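## Task

Move the green bin, and no other bin, to the edge of the bench closest to the arms. Set the hook lying flat on the bench next to that bin, with its handle sticking out past that same edge. Every other object must finish resting on the same thing it rests on now. Anything that stays in place at the end only because a robot holds it does not count. Finally open the grippers and move the arms away.

## Robot and tools

Robots: three identical i2rt Big YAM arms named arm1, arm2 and arm3. Each has six revolute joints, a two-finger gripper and a wrist camera that sits on top of the hand and looks toward the fingertips when joints 1 and 6 are 0 and the hand points level and forward. The hand can reach roughly 1.0 m from the joint 1 axis. Two fixed room cameras, room_a and room_b, watch the scene; the wrist cameras are arm1_cam_wrist, arm2_cam_wrist and arm3_cam_wrist. Loose objects may occasionally get a brief shove from outside.

Frame: one shared scene frame, origin on the floor, +z up. The reported hand is the point midway between the fingertips (URDF link pinch); its z axis runs along the fingers and the fingers open along its y axis. Each arm's foot pose is real but never printed. Camera calibration uses OpenCV conventions: K in image pixels (504x504), T_world_to_cam maps scene coordinates in metres to the camera frame; expect small errors (a couple of degrees, a few millimetres), larger for wrist cameras since their pose comes from joint readings.

execute_actions: argument "actions" is a list holding zero or one action. The action is an object keyed by arm name ("arm1", "arm2", "arm3"); under each name put "joints", an object of absolute targets by joint name, not offsets. Names and ranges: joint1_rad -2.879 to 2.879 (base yaw, positive counter-clockwise seen from above, 0 along the direction the foot faces); joint2_rad 0 to 3.141 (shoulder, 0 = upper arm pointing back roughly level, increasing lifts it up then forward); joint3_rad 0 to 3.019 (elbow, 0 = folded, increasing opens); joint4_rad -1.692 to 1.57 (hand pitch, positive tilts fingers up); joint5_rad -1.57 to 1.57 (hand sideways swing, positive to the arm's right); joint6_rad -2.094 to 2.094 (hand roll, positive clockwise viewed from behind). All in radians. gripper_m is the fingertip gap in metres, 0 to 0.093; each pad pushes up to about 50 to 62 N. Done-tolerances: ±0.045, ±0.14, ±0.09, ±0.055, ±0.03, ±0.035 rad and ±0.003 m. All motions in an action start at once and may finish at different times; joints move at different speeds, so the hand path can bulge. An action lasts at most 15 s. Joints or arms you omit keep their previous target and may still be pushing. An unknown key or out-of-range number rejects the whole call and nothing moves. Optional "cameras": list of camera names, or ["all"]/null/omitted for all, [] for none. An empty actions list just reports state and images. Example: {"arm1": {"joints": {"gripper_m": 0.05}}, "arm2": {"joints": {"joint1_rad": 0.3}}}.

wait: "seconds" from 0 to 10; commands nothing new and returns the same report.
zoom_image: "camera" plus "region" [x0, y0, x1, y1] in pixels of that camera's latest full image, origin top-left, at most 504 by 504.
read_manual: optional "section", only "licences"; returns licence text and moves nothing.
finished_scene: "scene" = the current scene's integer number. Irreversible; call it only after the goal holds with grippers open and arms clear. Its result gives the next task.

Results: joint_positions per arm, joint torques (raw drive output in arm-joint order, offset and noisy, nonzero even in free air), a "pictures" line listing the image order, and joint_status per commanded joint. Words: "off_target" (rested away from target, may still push); "contact_stop" or "time_out" (target dropped, holds where it stopped; but after time_out a joint may keep a target within 0.375, 0.375, 0.113, 0.225, 0.075, 0.3 rad of its position for joints 1 to 6 and keep pushing, listed under on_its_own); "not_followed" with a "joint command not followed" line and usually a "cause:" line, meaning the self/inter-arm clearance check blocked the arm's joint targets (the gripper part still runs, and the blocked targets may be retried later). on_its_own lists what the call did not command; "held at" is the held target, not the position. To stop a push, command the joint's reported position. A tiny change from the current position may not move anything. A joint carrying a load may sag.

Heat: holding loads warms motors, even while you think. MOTOR HOT appears from 85 °C; at 100 °C an OVER-TEMPERATURE FAULT makes that whole arm and gripper go limp and fall, and unmet keys read "limit_stop_at_motor_heat" (resend them). A stop report cancels the remaining motion calls of that reply.

Avoid: knocking objects off the work area or to the floor (ends the scene), robots pressing hard into each other or hitting, and long hard pushes. Arms do not stop on contact. The clearance check can be late and ignores fingers, gripper housings and wrist cameras. Drops, slips and slams are penalised; fewer and shorter motions are better.

Each tool is called after ">>>" as name([rows], argument=value, ...), one row to a line, values as JSON.

## Session

>>> execute_actions(actions=[])

Scene clock: 0.00 s.
Joint torques (N m, as the arm reports them, + toward a larger angle): no reading
arm1.joint_positions: joint1_rad=-0.076 joint2_rad=+0.409 joint3_rad=+1.550 joint4_rad=-1.554 joint5_rad=-0.157 joint6_rad=+0.566 gripper_m=+0.094
arm1.joint_status: not commanded
arm1.hand: x=-0.9821 y=+0.0817 z=+1.2974 quat_wxyz=(-0.235, +0.400, -0.736, -0.493) (m; scene frame)
arm2.joint_positions: joint1_rad=-0.458 joint2_rad=+0.613 joint3_rad=+1.319 joint4_rad=-1.200 joint5_rad=-0.123 joint6_rad=-0.129 gripper_m=+0.094
arm2.joint_status: not commanded
arm2.hand: x=+0.1316 y=+0.2187 z=+1.2808 quat_wxyz=(-0.448, +0.475, -0.712, -0.260) (m; scene frame)
arm3.joint_positions: joint1_rad=+0.385 joint2_rad=+0.547 joint3_rad=+1.665 joint4_rad=-1.375 joint5_rad=-0.144 joint6_rad=+0.664 gripper_m=+0.094
arm3.joint_status: not commanded
arm3.hand: x=+0.8720 y=+0.1094 z=+1.3889 quat_wxyz=(-0.058, +0.551, -0.562, -0.615) (m; scene frame)
pictures: arm1_cam_wrist, arm2_cam_wrist, arm3_cam_wrist, room_a, room_b
Images, in order (width x height): arm1_cam_wrist 504x504, arm2_cam_wrist 504x504, arm3_cam_wrist 504x504, room_a 504x504, room_b 504x504.

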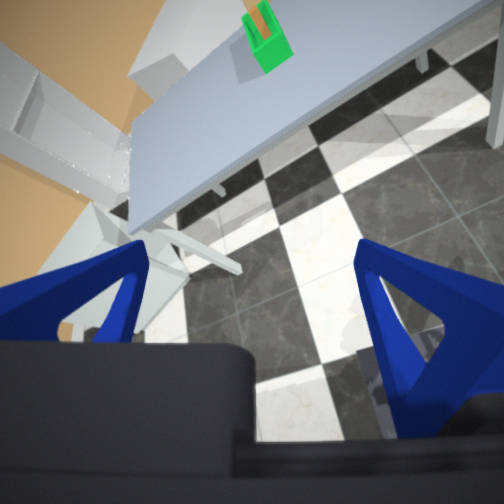

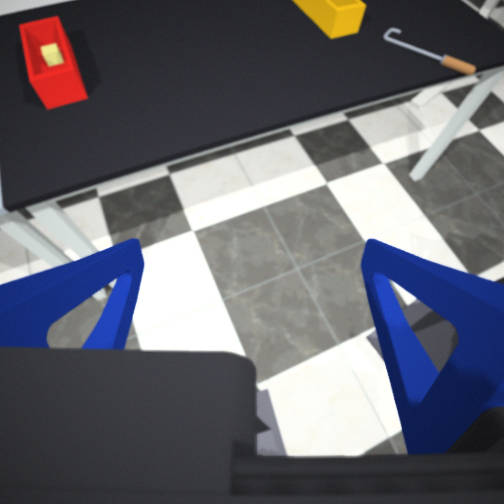

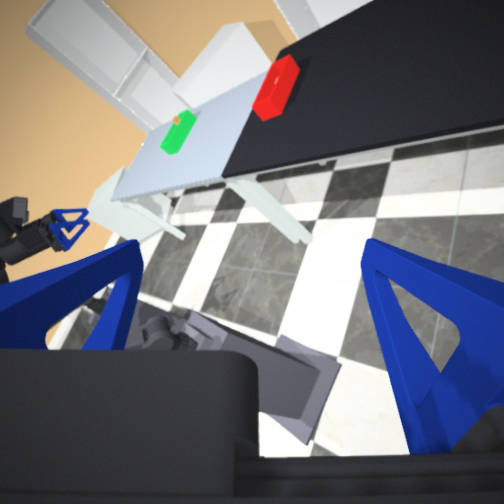

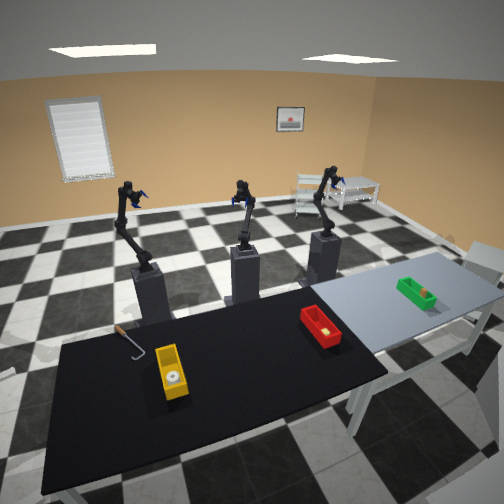

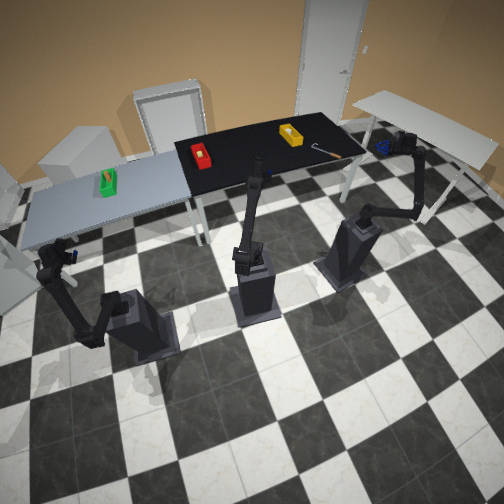

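>>> zoom_image(camera="room_b", region=[270, 100, 390, 190])

>>> zoom_image(camera="room_b", region=[10, 130, 230, 270])

>>> zoom_image(camera="room_a", region=[90, 310, 210, 410])

>>> zoom_image(camera="room_a", region=[360, 250, 480, 330])

>>> zoom_image(camera="arm2_cam_wrist", region=[364, 0, 504, 100])

Region (270, 100, 390, 190) of room_b's 504x504 image, scaled by 4.200, with more detail than that image has; it fills the top 378 rows of this view, and the rest is white.

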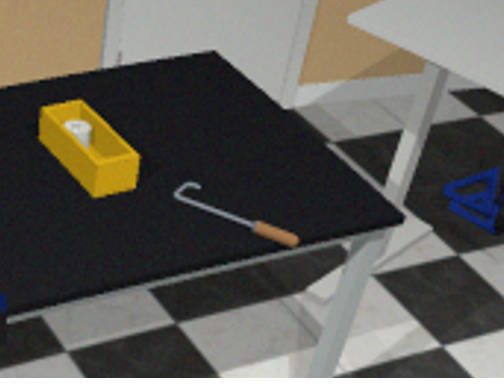

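Region (10, 130, 230, 270) of room_b's 504x504 image, scaled by 2.291, with more detail than that image has; it fills the top 321 rows of this view, and the rest is white.

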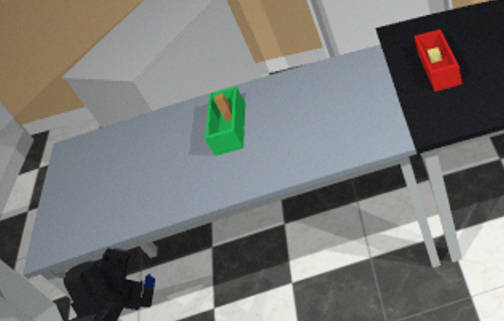

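Region (90, 310, 210, 410) of room_a's 504x504 image, scaled by 4.200, with more detail than that image has.

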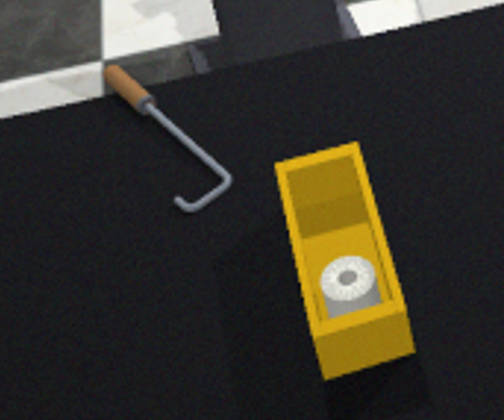

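Region (360, 250, 480, 330) of room_a's 504x504 image, scaled by 4.200, with more detail than that image has.

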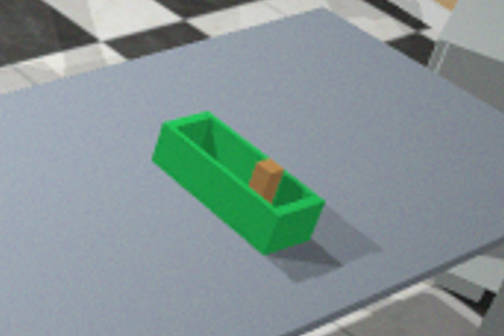

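Region (364, 0, 504, 100) of arm2_cam_wrist's 504x504 image, scaled by 3.600, with more detail than that image has; it fills the top 360 rows of this view, and the rest is white.

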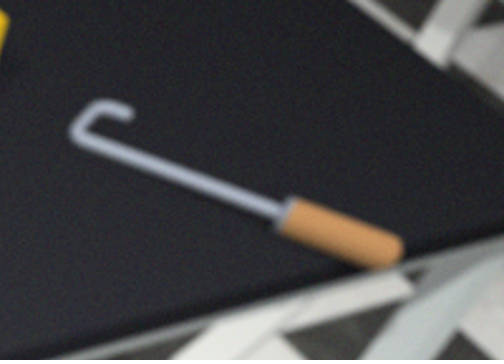

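>>> execute_actions([
  {"arm3":{"joints":{"joint1_rad":-0.564,"joint2_rad":1.8,"joint3_rad":2.62,"joint4_rad":-1.308,"joint5_rad":-0.59,"joint6_rad":-0.927}},"arm1":{"joints":{"joint1_rad":0.03,"joint2_rad":1.5,"joint3_rad":2.0,"joint4_rad":-1.1,"joint5_rad":0,"joint6_rad":0}}},
], cameras=["arm1_cam_wrist"])

>>> execute_actions([
  {"arm3":{"joints":{"joint2_rad":2.45}}},
], cameras=["arm3_cam_wrist","room_a","room_b"])

Scene clock: 45.17 s.
Joint torques (N m, as the arm reports them, + toward a larger angle): arm1=[  1.35 -11.49  12.87   2.12   0.16  -0.1 ] | arm2=[ 0.65 -0.46  9.54  1.64  0.07  0.03] | arm3=[  1.3  -17.22  12.78   2.19  -0.25   0.04]
arm1.joint_positions: joint1_rad=+0.025 joint2_rad=+1.496 joint3_rad=+1.957 joint4_rad=-1.107 joint5_rad=-0.003 joint6_rad=+0.007 gripper_m=+0.094
arm1.joint_status: all done
arm1.hand: x=-0.9566 y=+0.5948 z=+1.2355 quat_wxyz=(-0.315, +0.629, -0.639, -0.311) (m; scene frame)
arm2.joint_positions: joint1_rad=-0.458 joint2_rad=+0.613 joint3_rad=+1.319 joint4_rad=-1.200 joint5_rad=-0.123 joint6_rad=-0.129 gripper_m=+0.094
arm2.joint_status: not commanded
arm2.hand: x=+0.1316 y=+0.2187 z=+1.2808 quat_wxyz=(-0.448, +0.475, -0.712, -0.260) (m; scene frame)
arm3.joint_positions: joint1_rad=-0.569 joint2_rad=+1.824 joint3_rad=+2.573 joint4_rad=-1.315 joint5_rad=-0.588 joint6_rad=-0.917 gripper_m=+0.094
arm3.joint_status: all done
arm3.hand: x=+1.1397 y=+0.6315 z=+1.3494 quat_wxyz=(-0.432, +0.788, -0.310, -0.310) (m; scene frame)
pictures: arm1_cam_wrist
camera_calibration (this result's frames):
arm1_cam_wrist: T_world_to_cam=[[0.999798, -0.0141138, -0.0143356, 0.986503], [-0.0178086, -0.95239, -0.304361, 0.933286], [-0.00935736, 0.304554, -0.952449, 1.11442], [0, 0, 0, 1]] pos_world=[-0.959255, 0.563375, 1.35963]
Images, in order (width x height): arm1_cam_wrist 504x504.

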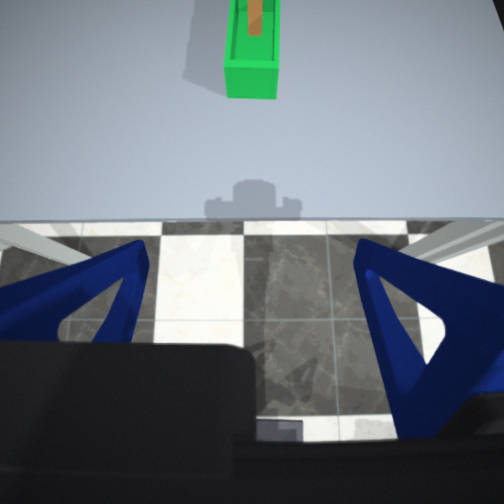

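Scene clock: 47.03 s.
Joint torques (N m, as the arm reports them, + toward a larger angle): arm1=[  1.38 -12.07  12.81   2.15   0.16  -0.1 ] | arm2=[ 0.44 -0.33  9.62  1.62  0.07  0.03] | arm3=[  1.29 -28.26  14.52   1.38  -0.47   0.  ]
arm1.joint_positions: joint1_rad=+0.025 joint2_rad=+1.496 joint3_rad=+1.957 joint4_rad=-1.107 joint5_rad=-0.003 joint6_rad=+0.007 gripper_m=+0.094
arm1.joint_status: not commanded
arm1.hand: x=-0.9566 y=+0.5948 z=+1.2355 quat_wxyz=(-0.315, +0.629, -0.639, -0.311) (m; scene frame)
arm2.joint_positions: joint1_rad=-0.458 joint2_rad=+0.613 joint3_rad=+1.319 joint4_rad=-1.200 joint5_rad=-0.123 joint6_rad=-0.129 gripper_m=+0.094
arm2.joint_status: not commanded
arm2.hand: x=+0.1316 y=+0.2187 z=+1.2808 quat_wxyz=(-0.448, +0.475, -0.712, -0.260) (m; scene frame)
arm3.joint_positions: joint1_rad=-0.569 joint2_rad=+2.482 joint3_rad=+2.570 joint4_rad=-1.314 joint5_rad=-0.587 joint6_rad=-0.918 gripper_m=+0.094
arm3.joint_status: all done
arm3.hand: x=+1.2058 y=+0.7933 z=+0.8651 quat_wxyz=(-0.133, +0.834, -0.438, -0.308) (m; scene frame)
pictures: arm3_cam_wrist, room_a, room_b
camera_calibration (this result's frames):
arm3_cam_wrist: T_world_to_cam=[[0.810828, 0.583306, -0.048071, -1.40214], [0.581504, -0.81219, -0.0469182, -0.00942487], [-0.0664104, 0.0100891, -0.997741, 1.05562], [0, 0, 0, 1]] pos_world=[1.21248, 0.799573, 0.985388]
Images, in order (width x height): arm3_cam_wrist 504x504, room_a 504x504, room_b 504x504.

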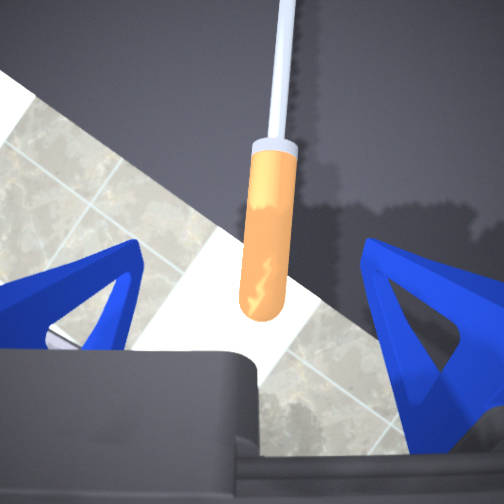

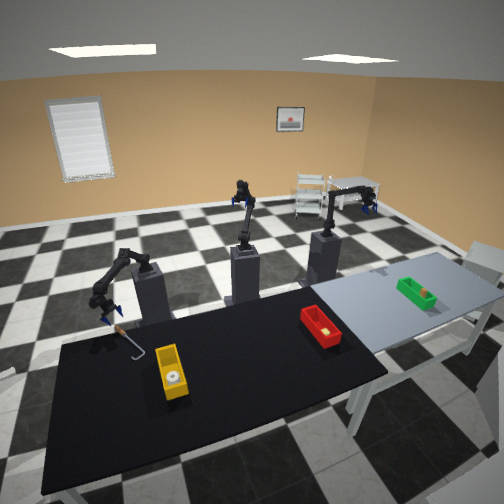

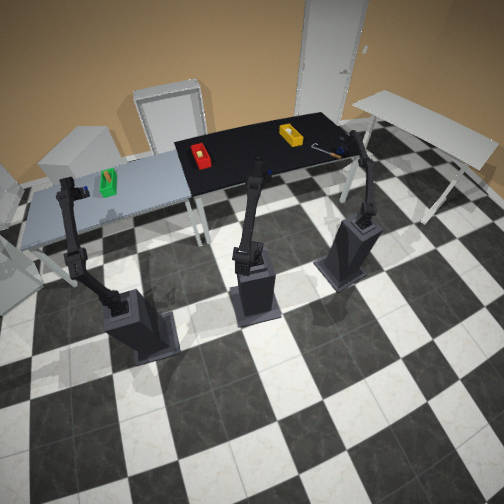

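>>> execute_actions([
  {"arm3":{"joints":{"joint1_rad":-0.585,"joint2_rad":2.5,"joint3_rad":2.585,"joint4_rad":-1.22}}},
], cameras=["arm3_cam_wrist","room_a"])

>>> zoom_image(camera="room_a", region=[80, 280, 160, 360])

Scene clock: 54.87 s.
Joint torques (N m, as the arm reports them, + toward a larger angle): arm1=[  1.35 -11.77  12.81   2.15   0.16  -0.1 ] | arm2=[ 0.71 -0.2   9.53  1.63  0.08  0.03] | arm3=[  0.95 -23.84  11.76   1.98  -0.44   0.03]
arm1.joint_positions: joint1_rad=+0.025 joint2_rad=+1.496 joint3_rad=+1.957 joint4_rad=-1.107 joint5_rad=-0.003 joint6_rad=+0.007 gripper_m=+0.094
arm1.joint_status: not commanded
arm1.hand: x=-0.9566 y=+0.5948 z=+1.2355 quat_wxyz=(-0.315, +0.629, -0.639, -0.311) (m; scene frame)
arm2.joint_positions: joint1_rad=-0.458 joint2_rad=+0.613 joint3_rad=+1.319 joint4_rad=-1.200 joint5_rad=-0.123 joint6_rad=-0.129 gripper_m=+0.094
arm2.joint_status: not commanded
arm2.hand: x=+0.1316 y=+0.2187 z=+1.2808 quat_wxyz=(-0.448, +0.475, -0.712, -0.260) (m; scene frame)
arm3.joint_positions: joint1_rad=-0.582 joint2_rad=+2.482 joint3_rad=+2.570 joint4_rad=-1.236 joint5_rad=-0.587 joint6_rad=-0.918 gripper_m=+0.094
arm3.joint_status: all done
arm3.hand: x=+1.2226 y=+0.8040 z=+0.8714 quat_wxyz=(-0.172, +0.830, -0.431, -0.309) (m; scene frame)
pictures: arm3_cam_wrist, room_a
camera_calibration (this result's frames):
arm3_cam_wrist: T_world_to_cam=[[0.819342, 0.573, 0.0187115, -1.48204], [0.572305, -0.815548, -0.0857273, 0.0376521], [-0.0338616, 0.0809487, -0.996143, 0.964712], [0, 0, 0, 1]] pos_world=[1.22541, 0.801824, 0.99195]
Images, in order (width x height): arm3_cam_wrist 504x504, room_a 504x504.

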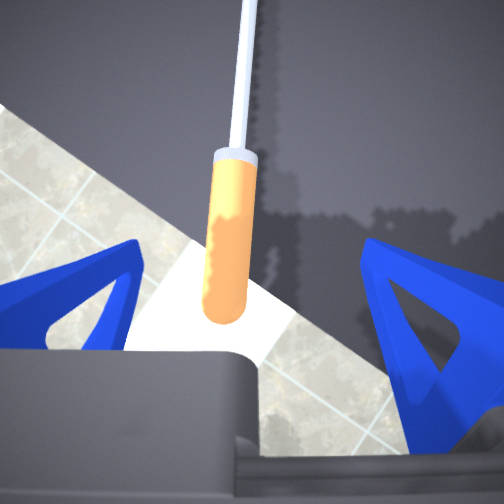

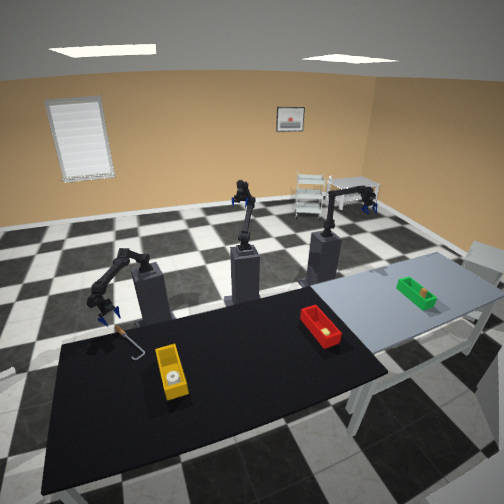

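Region (80, 280, 160, 360) of room_a's 504x504 image, scaled by 6.300, with more detail than that image has.

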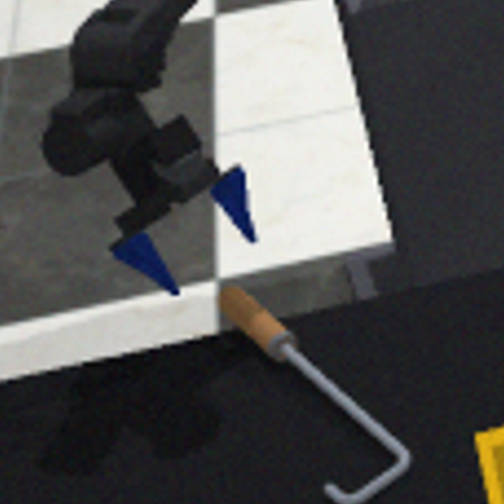

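>>> execute_actions([
  {"arm3":{"joints":{"joint1_rad":-0.54,"joint2_rad":2.51,"joint3_rad":2.45,"joint4_rad":-1.06}}},
], cameras=["arm3_cam_wrist","room_a"])

>>> zoom_image(camera="room_a", region=[80, 280, 160, 360])

Scene clock: 64.67 s.
Joint torques (N m, as the arm reports them, + toward a larger angle): arm1=[  1.35 -11.74  12.81   2.14   0.16  -0.1 ] | arm2=[ 0.53 -0.17  9.57  1.61  0.07  0.03] | arm3=[  0.39 -24.97  11.36   1.85  -0.42   0.02]
arm1.joint_positions: joint1_rad=+0.025 joint2_rad=+1.496 joint3_rad=+1.957 joint4_rad=-1.107 joint5_rad=-0.003 joint6_rad=+0.007 gripper_m=+0.094
arm1.joint_status: not commanded
arm1.hand: x=-0.9566 y=+0.5948 z=+1.2355 quat_wxyz=(-0.315, +0.629, -0.639, -0.311) (m; scene frame)
arm2.joint_positions: joint1_rad=-0.458 joint2_rad=+0.613 joint3_rad=+1.319 joint4_rad=-1.200 joint5_rad=-0.123 joint6_rad=-0.129 gripper_m=+0.094
arm2.joint_status: not commanded
arm2.hand: x=+0.1316 y=+0.2187 z=+1.2808 quat_wxyz=(-0.448, +0.475, -0.712, -0.260) (m; scene frame)
arm3.joint_positions: joint1_rad=-0.535 joint2_rad=+2.506 joint3_rad=+2.440 joint4_rad=-1.076 joint5_rad=-0.587 joint6_rad=-0.918 gripper_m=+0.094
arm3.joint_status: all done
arm3.hand: x=+1.1865 y=+0.8222 z=+0.8058 quat_wxyz=(-0.168, +0.840, -0.410, -0.313) (m; scene frame)
pictures: arm3_cam_wrist, room_a
camera_calibration (this result's frames):
arm3_cam_wrist: T_world_to_cam=[[0.791315, 0.610871, 0.0256371, -1.46516], [0.610441, -0.787007, -0.0893381, 0.00167122], [-0.0343975, 0.0863445, -0.995671, 0.892478], [0, 0, 0, 1]] pos_world=[1.18908, 0.81928, 0.926327]
Images, in order (width x height): arm3_cam_wrist 504x504, room_a 504x504.

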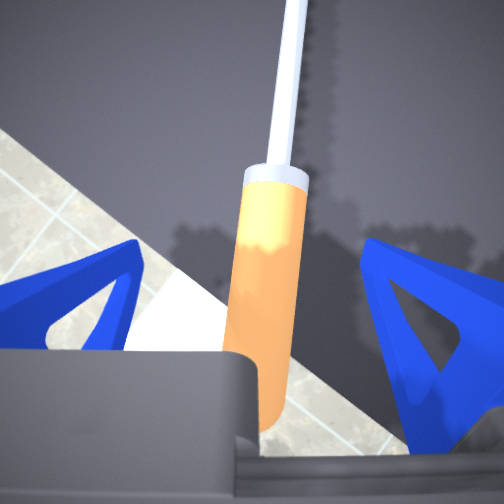

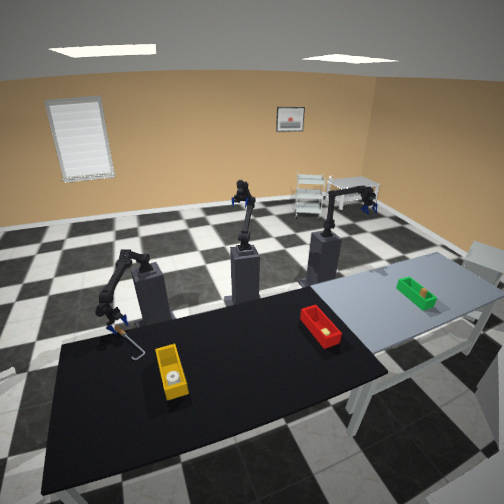

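Region (80, 280, 160, 360) of room_a's 504x504 image, scaled by 6.300, with more detail than that image has.

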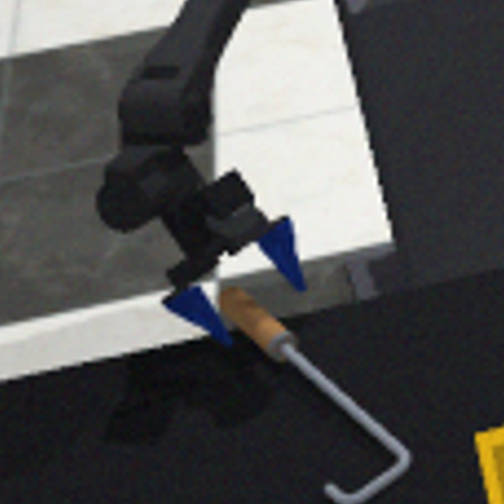

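>>> execute_actions([
  {"arm3":{"joints":{"joint3_rad":2.375,"joint4_rad":-0.99}}},
], cameras=["arm3_cam_wrist"])

Scene clock: 69.63 s.
Joint torques (N m, as the arm reports them, + toward a larger angle): arm1=[  1.39 -11.74  12.81   2.14   0.16  -0.1 ] | arm2=[ 0.64 -0.23  9.58  1.57  0.08  0.04] | arm3=[  0.88 -25.14  10.39   2.01  -0.32   0.1 ]
arm1.joint_positions: joint1_rad=+0.025 joint2_rad=+1.496 joint3_rad=+1.957 joint4_rad=-1.107 joint5_rad=-0.003 joint6_rad=+0.007 gripper_m=+0.094
arm1.joint_status: not commanded
arm1.hand: x=-0.9566 y=+0.5948 z=+1.2355 quat_wxyz=(-0.315, +0.629, -0.639, -0.311) (m; scene frame)
arm2.joint_positions: joint1_rad=-0.458 joint2_rad=+0.613 joint3_rad=+1.319 joint4_rad=-1.200 joint5_rad=-0.123 joint6_rad=-0.129 gripper_m=+0.094
arm2.joint_status: not commanded
arm2.hand: x=+0.1316 y=+0.2187 z=+1.2808 quat_wxyz=(-0.448, +0.475, -0.712, -0.260) (m; scene frame)
arm3.joint_positions: joint1_rad=-0.537 joint2_rad=+2.506 joint3_rad=+2.373 joint4_rad=-1.003 joint5_rad=-0.590 joint6_rad=-0.925 gripper_m=+0.094
arm3.joint_status: all done
arm3.hand: x=+1.1872 y=+0.8207 z=+0.7810 quat_wxyz=(-0.172, +0.841, -0.407, -0.314) (m; scene frame)
pictures: arm3_cam_wrist
camera_calibration (this result's frames):
arm3_cam_wrist: T_world_to_cam=[[0.788909, 0.613596, 0.0335102, -1.46968], [0.613694, -0.783881, -0.0943924, -0.00460616], [-0.0316507, 0.0950321, -0.994971, 0.857042], [0, 0, 0, 1]] pos_world=[1.18939, 0.816729, 0.901547]
Images, in order (width x height): arm3_cam_wrist 504x504.

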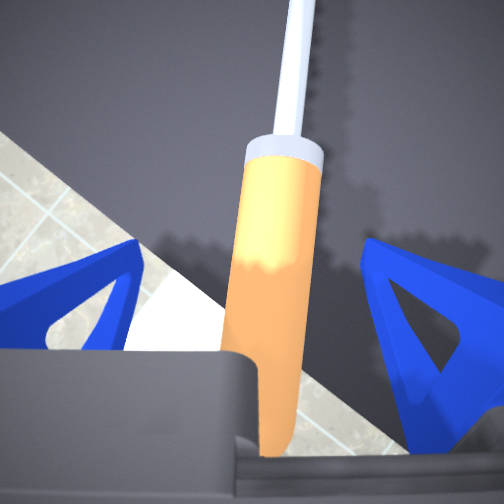

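Probably touching the table. Close.

>>> execute_actions([
  {"arm3":{"joints":{"gripper_m":0.0}}},
], cameras=["arm3_cam_wrist"])

>>> execute_actions([
  {"arm3":{"joints":{"joint2_rad":2.25}}},
], cameras=["arm3_cam_wrist","room_a"])

Scene clock: 73.33 s.
Joint torques (N m, as the arm reports them, + toward a larger angle): arm1=[  1.39 -11.76  12.82   2.16   0.16  -0.1 ] | arm2=[ 0.49 -0.49  9.55  1.66  0.07  0.04] | arm3=[  0.5  -25.42  10.82   1.58  -0.12   0.08]
arm1.joint_positions: joint1_rad=+0.025 joint2_rad=+1.496 joint3_rad=+1.957 joint4_rad=-1.107 joint5_rad=-0.003 joint6_rad=+0.007 gripper_m=+0.094
arm1.joint_status: not commanded
arm1.hand: x=-0.9566 y=+0.5948 z=+1.2355 quat_wxyz=(-0.315, +0.629, -0.639, -0.311) (m; scene frame)
arm2.joint_positions: joint1_rad=-0.458 joint2_rad=+0.613 joint3_rad=+1.319 joint4_rad=-1.200 joint5_rad=-0.123 joint6_rad=-0.129 gripper_m=+0.094
arm2.joint_status: not commanded
arm2.hand: x=+0.1316 y=+0.2187 z=+1.2808 quat_wxyz=(-0.448, +0.475, -0.712, -0.260) (m; scene frame)
arm3.joint_positions: joint1_rad=-0.539 joint2_rad=+2.506 joint3_rad=+2.371 joint4_rad=-0.997 joint5_rad=-0.597 joint6_rad=-0.928 gripper_m=+0.029
arm3.joint_status: gripper_m off_target (ended at +0.029, target +0.000)
arm3.hand: x=+1.1879 y=+0.8208 z=+0.7809 quat_wxyz=(-0.173, +0.840, -0.405, -0.317) (m; scene frame)
pictures: arm3_cam_wrist
camera_calibration (this result's frames):
arm3_cam_wrist: T_world_to_cam=[[0.787179, 0.615738, 0.0348857, -1.47107], [0.615729, -0.781433, -0.101195, -0.00408686], [-0.0350486, 0.101138, -0.994255, 0.855382], [0, 0, 0, 1]] pos_world=[1.19049, 0.816089, 0.901374]
Images, in order (width x height): arm3_cam_wrist 504x504.

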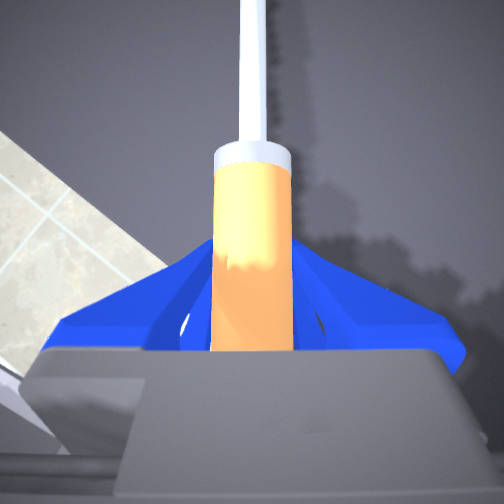

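Scene clock: 75.10 s.
Joint torques (N m, as the arm reports them, + toward a larger angle): arm1=[  1.39 -11.75  12.81   2.14   0.16  -0.1 ] | arm2=[ 0.57 -0.28  9.57  1.6   0.08  0.04] | arm3=[  0.45 -27.95  13.82   1.84  -0.77   0.06]
arm1.joint_positions: joint1_rad=+0.025 joint2_rad=+1.496 joint3_rad=+1.957 joint4_rad=-1.107 joint5_rad=-0.003 joint6_rad=+0.007 gripper_m=+0.094
arm1.joint_status: not commanded
arm1.hand: x=-0.9566 y=+0.5948 z=+1.2355 quat_wxyz=(-0.315, +0.629, -0.639, -0.311) (m; scene frame)
arm2.joint_positions: joint1_rad=-0.458 joint2_rad=+0.613 joint3_rad=+1.319 joint4_rad=-1.200 joint5_rad=-0.123 joint6_rad=-0.129 gripper_m=+0.094
arm2.joint_status: not commanded
arm2.hand: x=+0.1316 y=+0.2187 z=+1.2808 quat_wxyz=(-0.448, +0.475, -0.712, -0.260) (m; scene frame)
arm3.joint_positions: joint1_rad=-0.539 joint2_rad=+2.291 joint3_rad=+2.338 joint4_rad=-1.001 joint5_rad=-0.575 joint6_rad=-0.927 gripper_m=+0.029
arm3.joint_status: all done
arm3.hand: x=+1.1897 y=+0.8118 z=+0.9372 quat_wxyz=(-0.258, +0.834, -0.377, -0.310) (m; scene frame)
pictures: arm3_cam_wrist, room_a
camera_calibration (this result's frames):
arm3_cam_wrist: T_world_to_cam=[[0.785596, 0.586537, 0.197008, -1.59868], [0.61659, -0.768641, -0.17032, 0.0569384], [0.0515292, 0.255275, -0.965494, 0.756731], [0, 0, 0, 1]] pos_world=[1.18182, 0.788277, 1.05527]
Images, in order (width x height): arm3_cam_wrist 504x504, room_a 504x504.

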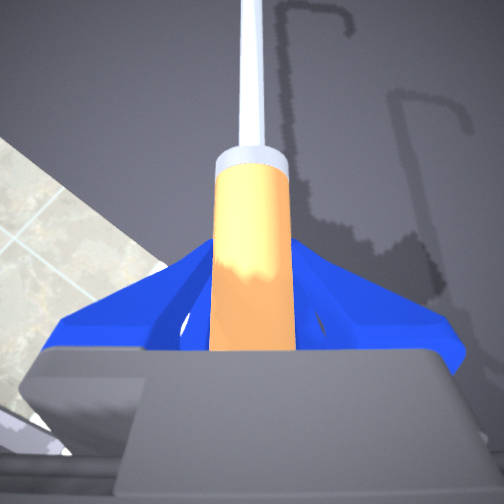

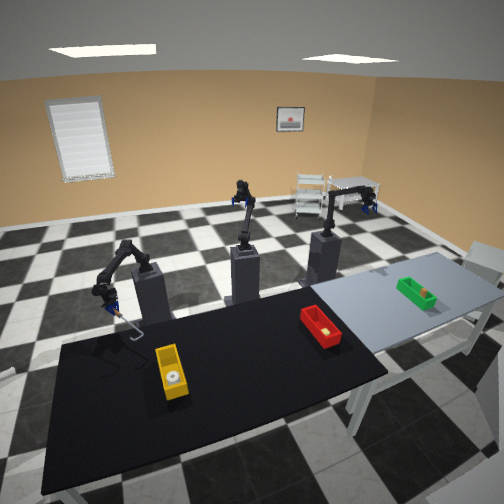

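>>> execute_actions([
  {"arm3":{"joints":{"joint1_rad":0.638,"joint2_rad":1.354,"joint3_rad":1.55,"joint4_rad":-1.0,"joint5_rad":0,"joint6_rad":0}},"arm2":{"joints":{"joint1_rad":-0.647,"joint2_rad":1.17,"joint3_rad":0.86,"joint4_rad":0.36,"joint5_rad":0,"joint6_rad":-1.57}}},
], cameras=["arm2_cam_wrist","room_a","room_b"])

Scene clock: 92.37 s.
Joint torques (N m, as the arm reports them, + toward a larger angle): arm1=[  1.32 -11.77  12.8    2.14   0.16  -0.1 ] | arm2=[  0.47 -11.92  10.95   2.18   0.17   0.02] | arm3=[  1.06 -12.38  13.76   2.53   0.04   0.15]
arm1.joint_positions: joint1_rad=+0.025 joint2_rad=+1.496 joint3_rad=+1.957 joint4_rad=-1.107 joint5_rad=-0.003 joint6_rad=+0.007 gripper_m=+0.094
arm1.joint_status: not commanded
arm1.hand: x=-0.9566 y=+0.5948 z=+1.2355 quat_wxyz=(-0.315, +0.629, -0.639, -0.311) (m; scene frame)
arm2.joint_positions: joint1_rad=-0.646 joint2_rad=+1.178 joint3_rad=+0.843 joint4_rad=+0.342 joint5_rad=-0.002 joint6_rad=-1.559 gripper_m=+0.094
arm2.joint_status: all done
arm2.hand: x=+0.3911 y=+0.3817 z=+1.1284 quat_wxyz=(-0.659, +0.647, -0.273, +0.267) (m; scene frame)
arm3.joint_positions: joint1_rad=+0.635 joint2_rad=+1.373 joint3_rad=+1.518 joint4_rad=-1.016 joint5_rad=-0.001 joint6_rad=-0.007 gripper_m=+0.029
arm3.joint_status: all done
arm3.hand: x=+0.5722 y=+0.3969 z=+1.1100 quat_wxyz=(-0.136, +0.867, -0.356, -0.322) (m; scene frame)
pictures: arm2_cam_wrist, room_a, room_b
camera_calibration (this result's frames):
arm2_cam_wrist: T_world_to_cam=[[0.0134399, -0.0261095, 0.999569, -1.1234], [0.150928, -0.988153, -0.0278407, 0.351244], [0.988453, 0.151237, -0.00934006, -0.314796], [0, 0, 0, 1]] pos_world=[0.273247, 0.36536, 1.12975]
Images, in order (width x height): arm2_cam_wrist 504x504, room_a 504x504, room_b 504x504.

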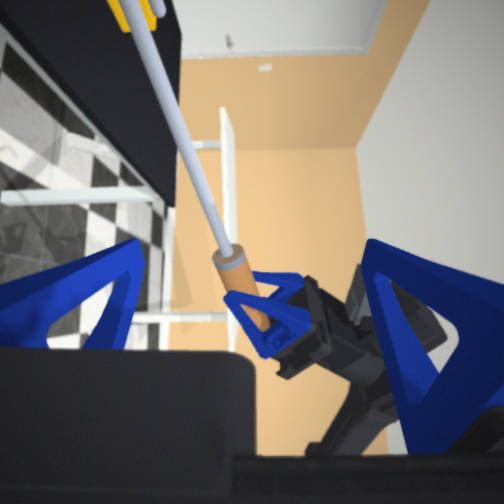

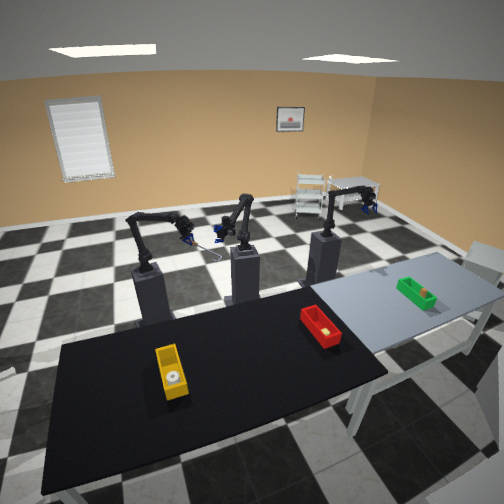

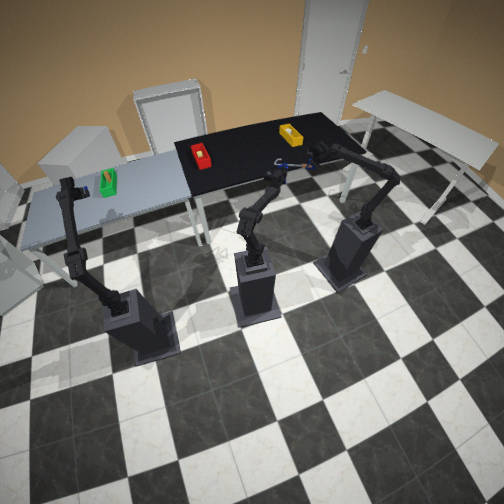

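>>> execute_actions([
  {"arm3":{"joints":{"joint4_rad":-0.8}},"arm2":{"joints":{"joint1_rad":-0.59}}},
], cameras=["arm2_cam_wrist","arm3_cam_wrist"])

Scene clock: 97.53 s.
Joint torques (N m, as the arm reports them, + toward a larger angle): arm1=[  1.38 -11.79  12.81   2.14   0.16  -0.11] | arm2=[  0.54 -12.09  11.02   2.19   0.16   0.02] | arm3=[  0.11 -12.98  13.86   4.17   0.05   0.14]
arm1.joint_positions: joint1_rad=+0.025 joint2_rad=+1.496 joint3_rad=+1.957 joint4_rad=-1.107 joint5_rad=-0.003 joint6_rad=+0.007 gripper_m=+0.094
arm1.joint_status: not commanded
arm1.hand: x=-0.9566 y=+0.5948 z=+1.2355 quat_wxyz=(-0.315, +0.629, -0.639, -0.311) (m; scene frame)
arm2.joint_positions: joint1_rad=-0.588 joint2_rad=+1.178 joint3_rad=+0.843 joint4_rad=+0.342 joint5_rad=-0.001 joint6_rad=-1.560 gripper_m=+0.094
arm2.joint_status: all done
arm2.hand: x=+0.3678 y=+0.4037 z=+1.1285 quat_wxyz=(-0.667, +0.655, -0.254, +0.248) (m; scene frame)
arm3.joint_positions: joint1_rad=+0.635 joint2_rad=+1.373 joint3_rad=+1.517 joint4_rad=-0.848 joint5_rad=-0.001 joint6_rad=-0.007 gripper_m=+0.029
arm3.joint_status: all done
arm3.hand: x=+0.5520 y=+0.4172 z=+1.1388 quat_wxyz=(-0.165, +0.837, -0.344, -0.393) (m; scene frame)
pictures: arm2_cam_wrist, arm3_cam_wrist
camera_calibration (this result's frames):
arm2_cam_wrist: T_world_to_cam=[[0.0142794, -0.0249551, 0.999587, -1.12341], [0.207952, -0.977756, -0.0273807, 0.350753], [0.978035, 0.208257, -0.00877232, -0.314968], [0, 0, 0, 1]] pos_world=[0.251151, 0.38051, 1.12979]
arm3_cam_wrist: T_world_to_cam=[[0.702389, 0.711755, 0.00736854, -0.696302], [0.691961, -0.680355, -0.241467, 0.183788], [-0.166852, 0.174703, -0.970381, 1.24466], [0, 0, 0, 1]] pos_world=[0.569575, 0.403192, 1.2573]
Images, in order (width x height): arm2_cam_wrist 504x504, arm3_cam_wrist 504x504.

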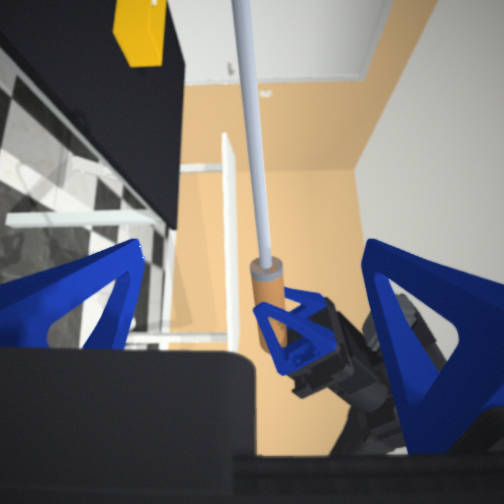

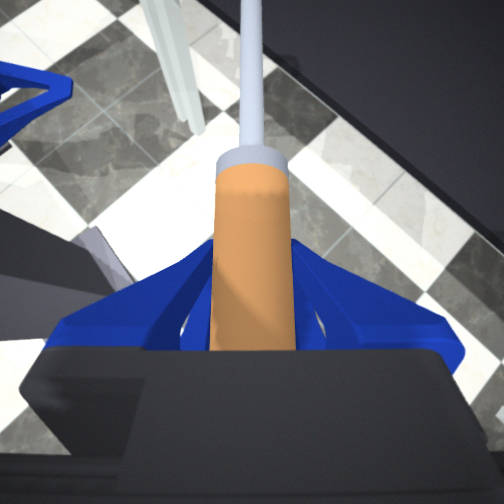

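>>> execute_actions([
  {"arm2":{"joints":{"joint2_rad":1.55,"joint3_rad":1.265}}},
], cameras=["arm2_cam_wrist","arm3_cam_wrist"])

Scene clock: 102.23 s.
Joint torques (N m, as the arm reports them, + toward a larger angle): arm1=[  1.36 -11.74  12.81   2.15   0.16  -0.1 ] | arm2=[  0.31 -16.44  14.05   2.12   0.14   0.03] | arm3=[  1.01 -12.96  14.1    4.1    0.     0.1 ]
arm1.joint_positions: joint1_rad=+0.025 joint2_rad=+1.496 joint3_rad=+1.957 joint4_rad=-1.107 joint5_rad=-0.003 joint6_rad=+0.007 gripper_m=+0.094
arm1.joint_status: not commanded
arm1.hand: x=-0.9566 y=+0.5948 z=+1.2355 quat_wxyz=(-0.315, +0.629, -0.639, -0.311) (m; scene frame)
arm2.joint_positions: joint1_rad=-0.588 joint2_rad=+1.538 joint3_rad=+1.207 joint4_rad=+0.345 joint5_rad=-0.001 joint6_rad=-1.560 gripper_m=+0.094
arm2.joint_status: all done
arm2.hand: x=+0.4596 y=+0.5068 z=+1.1369 quat_wxyz=(-0.669, +0.653, -0.253, +0.249) (m; scene frame)
arm3.joint_positions: joint1_rad=+0.635 joint2_rad=+1.373 joint3_rad=+1.517 joint4_rad=-0.848 joint5_rad=-0.001 joint6_rad=-0.007 gripper_m=+0.029
arm3.joint_status: not commanded
arm3.hand: x=+0.5520 y=+0.4172 z=+1.1388 quat_wxyz=(-0.165, +0.837, -0.344, -0.393) (m; scene frame)
pictures: arm2_cam_wrist, arm3_cam_wrist
camera_calibration (this result's frames):
arm2_cam_wrist: T_world_to_cam=[[0.00968506, -0.0295453, 0.999517, -1.12605], [0.208061, -0.977627, -0.0309143, 0.436657], [0.978068, 0.208259, -0.00332116, -0.43238], [0, 0, 0, 1]] pos_world=[0.342952, 0.483665, 1.13757]
arm3_cam_wrist: T_world_to_cam=[[0.702389, 0.711755, 0.00736854, -0.696302], [0.691961, -0.680355, -0.241467, 0.183788], [-0.166852, 0.174703, -0.970381, 1.24466], [0, 0, 0, 1]] pos_world=[0.569575, 0.403192, 1.2573]
Images, in order (width x height): arm2_cam_wrist 504x504, arm3_cam_wrist 504x504.

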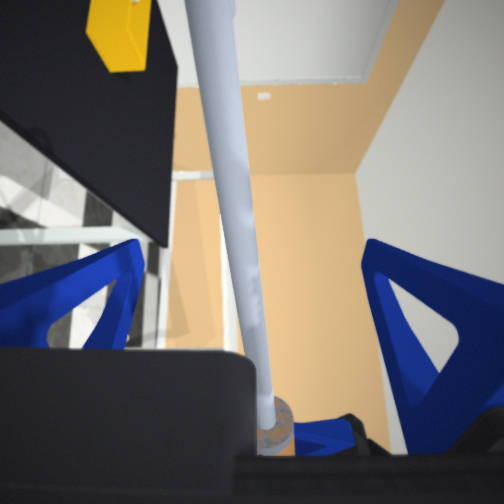

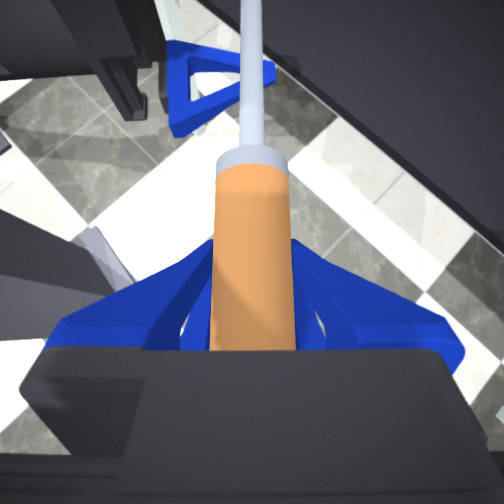

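>>> execute_actions([
  {"arm2":{"joints":{"joint2_rad":1.595,"joint3_rad":1.31}}},
], cameras=["arm2_cam_wrist","arm3_cam_wrist"])

>>> execute_actions([
  {"arm2":{"joints":{"gripper_m":0}}},
], cameras=["arm2_cam_wrist","arm3_cam_wrist"])

Scene clock: 105.93 s.
Joint torques (N m, as the arm reports them, + toward a larger angle): arm1=[  1.37 -11.74  12.81   2.14   0.16  -0.1 ] | arm2=[  0.53 -15.55  13.71   2.14   0.16   0.04] | arm3=[  0.13 -12.61  13.94   4.33   0.02   0.13]
arm1.joint_positions: joint1_rad=+0.025 joint2_rad=+1.496 joint3_rad=+1.957 joint4_rad=-1.107 joint5_rad=-0.003 joint6_rad=+0.007 gripper_m=+0.094
arm1.joint_status: not commanded
arm1.hand: x=-0.9566 y=+0.5948 z=+1.2355 quat_wxyz=(-0.315, +0.629, -0.639, -0.311) (m; scene frame)
arm2.joint_positions: joint1_rad=-0.588 joint2_rad=+1.566 joint3_rad=+1.256 joint4_rad=+0.345 joint5_rad=-0.001 joint6_rad=-1.560 gripper_m=+0.094
arm2.joint_status: all done
arm2.hand: x=+0.4682 y=+0.5165 z=+1.1488 quat_wxyz=(-0.676, +0.646, -0.250, +0.252) (m; scene frame)
arm3.joint_positions: joint1_rad=+0.635 joint2_rad=+1.373 joint3_rad=+1.517 joint4_rad=-0.848 joint5_rad=-0.001 joint6_rad=-0.007 gripper_m=+0.029
arm3.joint_status: not commanded
arm3.hand: x=+0.5520 y=+0.4172 z=+1.1388 quat_wxyz=(-0.165, +0.837, -0.344, -0.393) (m; scene frame)
pictures: arm2_cam_wrist, arm3_cam_wrist
camera_calibration (this result's frames):
arm2_cam_wrist: T_world_to_cam=[[-0.00501289, -0.0460639, 0.998926, -1.12161], [0.208546, -0.977022, -0.0440073, 0.459136], [0.978, 0.208102, 0.0145042, -0.463123], [0, 0, 0, 1]] pos_world=[0.35156, 0.493297, 1.14733]
arm3_cam_wrist: T_world_to_cam=[[0.702389, 0.711755, 0.00736854, -0.696302], [0.691961, -0.680355, -0.241467, 0.183788], [-0.166852, 0.174703, -0.970381, 1.24466], [0, 0, 0, 1]] pos_world=[0.569575, 0.403192, 1.2573]
Images, in order (width x height): arm2_cam_wrist 504x504, arm3_cam_wrist 504x504.

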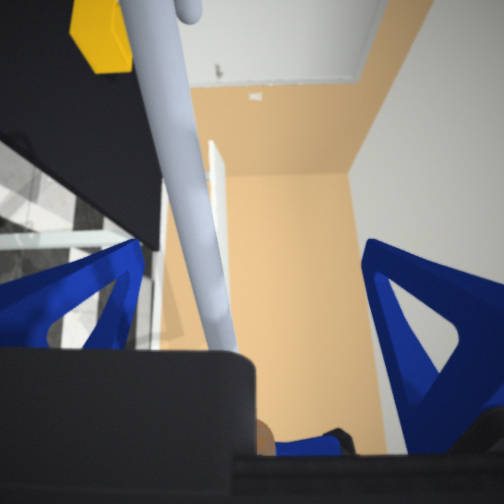

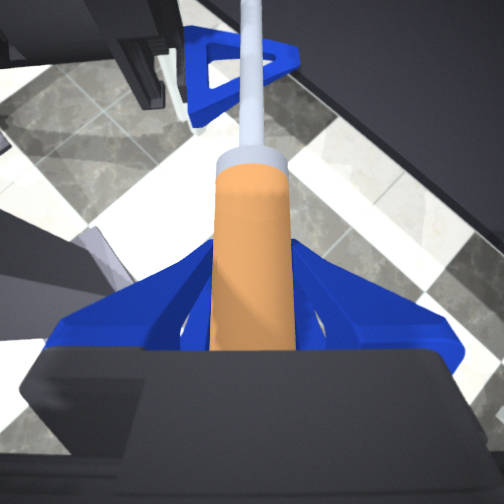

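Scene clock: 106.80 s.
Joint torques (N m, as the arm reports them, + toward a larger angle): arm1=[  1.38 -11.78  12.81   2.14   0.16  -0.1 ] | arm2=[  0.27 -16.42  13.63   1.95   0.22   0.37] | arm3=[  0.46 -12.83  14.37   3.42   0.02   0.08]
arm1.joint_positions: joint1_rad=+0.025 joint2_rad=+1.496 joint3_rad=+1.957 joint4_rad=-1.107 joint5_rad=-0.003 joint6_rad=+0.007 gripper_m=+0.094
arm1.joint_status: not commanded
arm1.hand: x=-0.9566 y=+0.5948 z=+1.2355 quat_wxyz=(-0.315, +0.629, -0.639, -0.311) (m; scene frame)
arm2.joint_positions: joint1_rad=-0.586 joint2_rad=+1.574 joint3_rad=+1.258 joint4_rad=+0.348 joint5_rad=-0.003 joint6_rad=-1.594 gripper_m=+0.008
arm2.joint_status: gripper_m off_target (ended at +0.008, target +0.000)
arm2.hand: x=+0.4690 y=+0.5189 z=+1.1451 quat_wxyz=(-0.671, +0.651, -0.239, +0.262) (m; scene frame)
arm3.joint_positions: joint1_rad=+0.635 joint2_rad=+1.374 joint3_rad=+1.514 joint4_rad=-0.833 joint5_rad=+0.001 joint6_rad=-0.003 gripper_m=+0.029
arm3.joint_status: not commanded
arm3.hand: x=+0.5504 y=+0.4191 z=+1.1391 quat_wxyz=(-0.167, +0.834, -0.345, -0.397) (m; scene frame)
pictures: arm2_cam_wrist, arm3_cam_wrist
camera_calibration (this result's frames):
arm2_cam_wrist: T_world_to_cam=[[-0.0284089, -0.0207566, 0.999381, -1.12045], [0.210531, -0.977482, -0.0143171, 0.42652], [0.977174, 0.209994, 0.0321391, -0.485089], [0, 0, 0, 1]] pos_world=[0.35239, 0.495525, 1.14146]
arm3_cam_wrist: T_world_to_cam=[[0.705156, 0.709034, 0.00515877, -0.694453], [0.687105, -0.681514, -0.251845, 0.20129], [-0.175051, 0.181135, -0.967754, 1.24319], [0, 0, 0, 1]] pos_world=[0.569012, 0.404388, 1.25738]
Images, in order (width x height): arm2_cam_wrist 504x504, arm3_cam_wrist 504x504.

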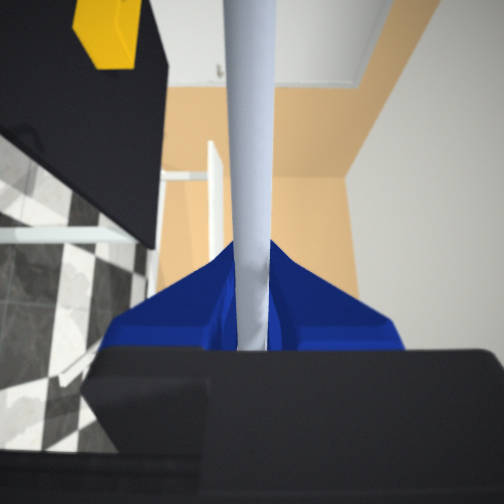

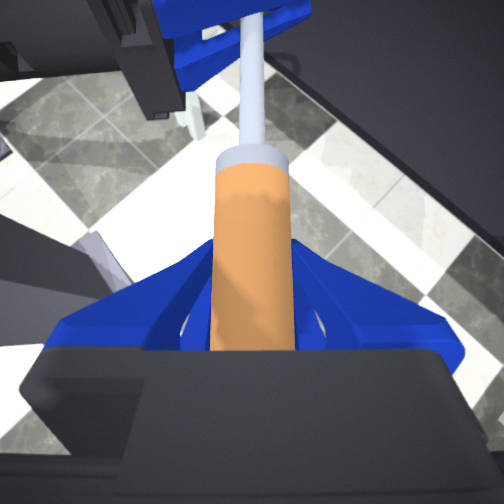

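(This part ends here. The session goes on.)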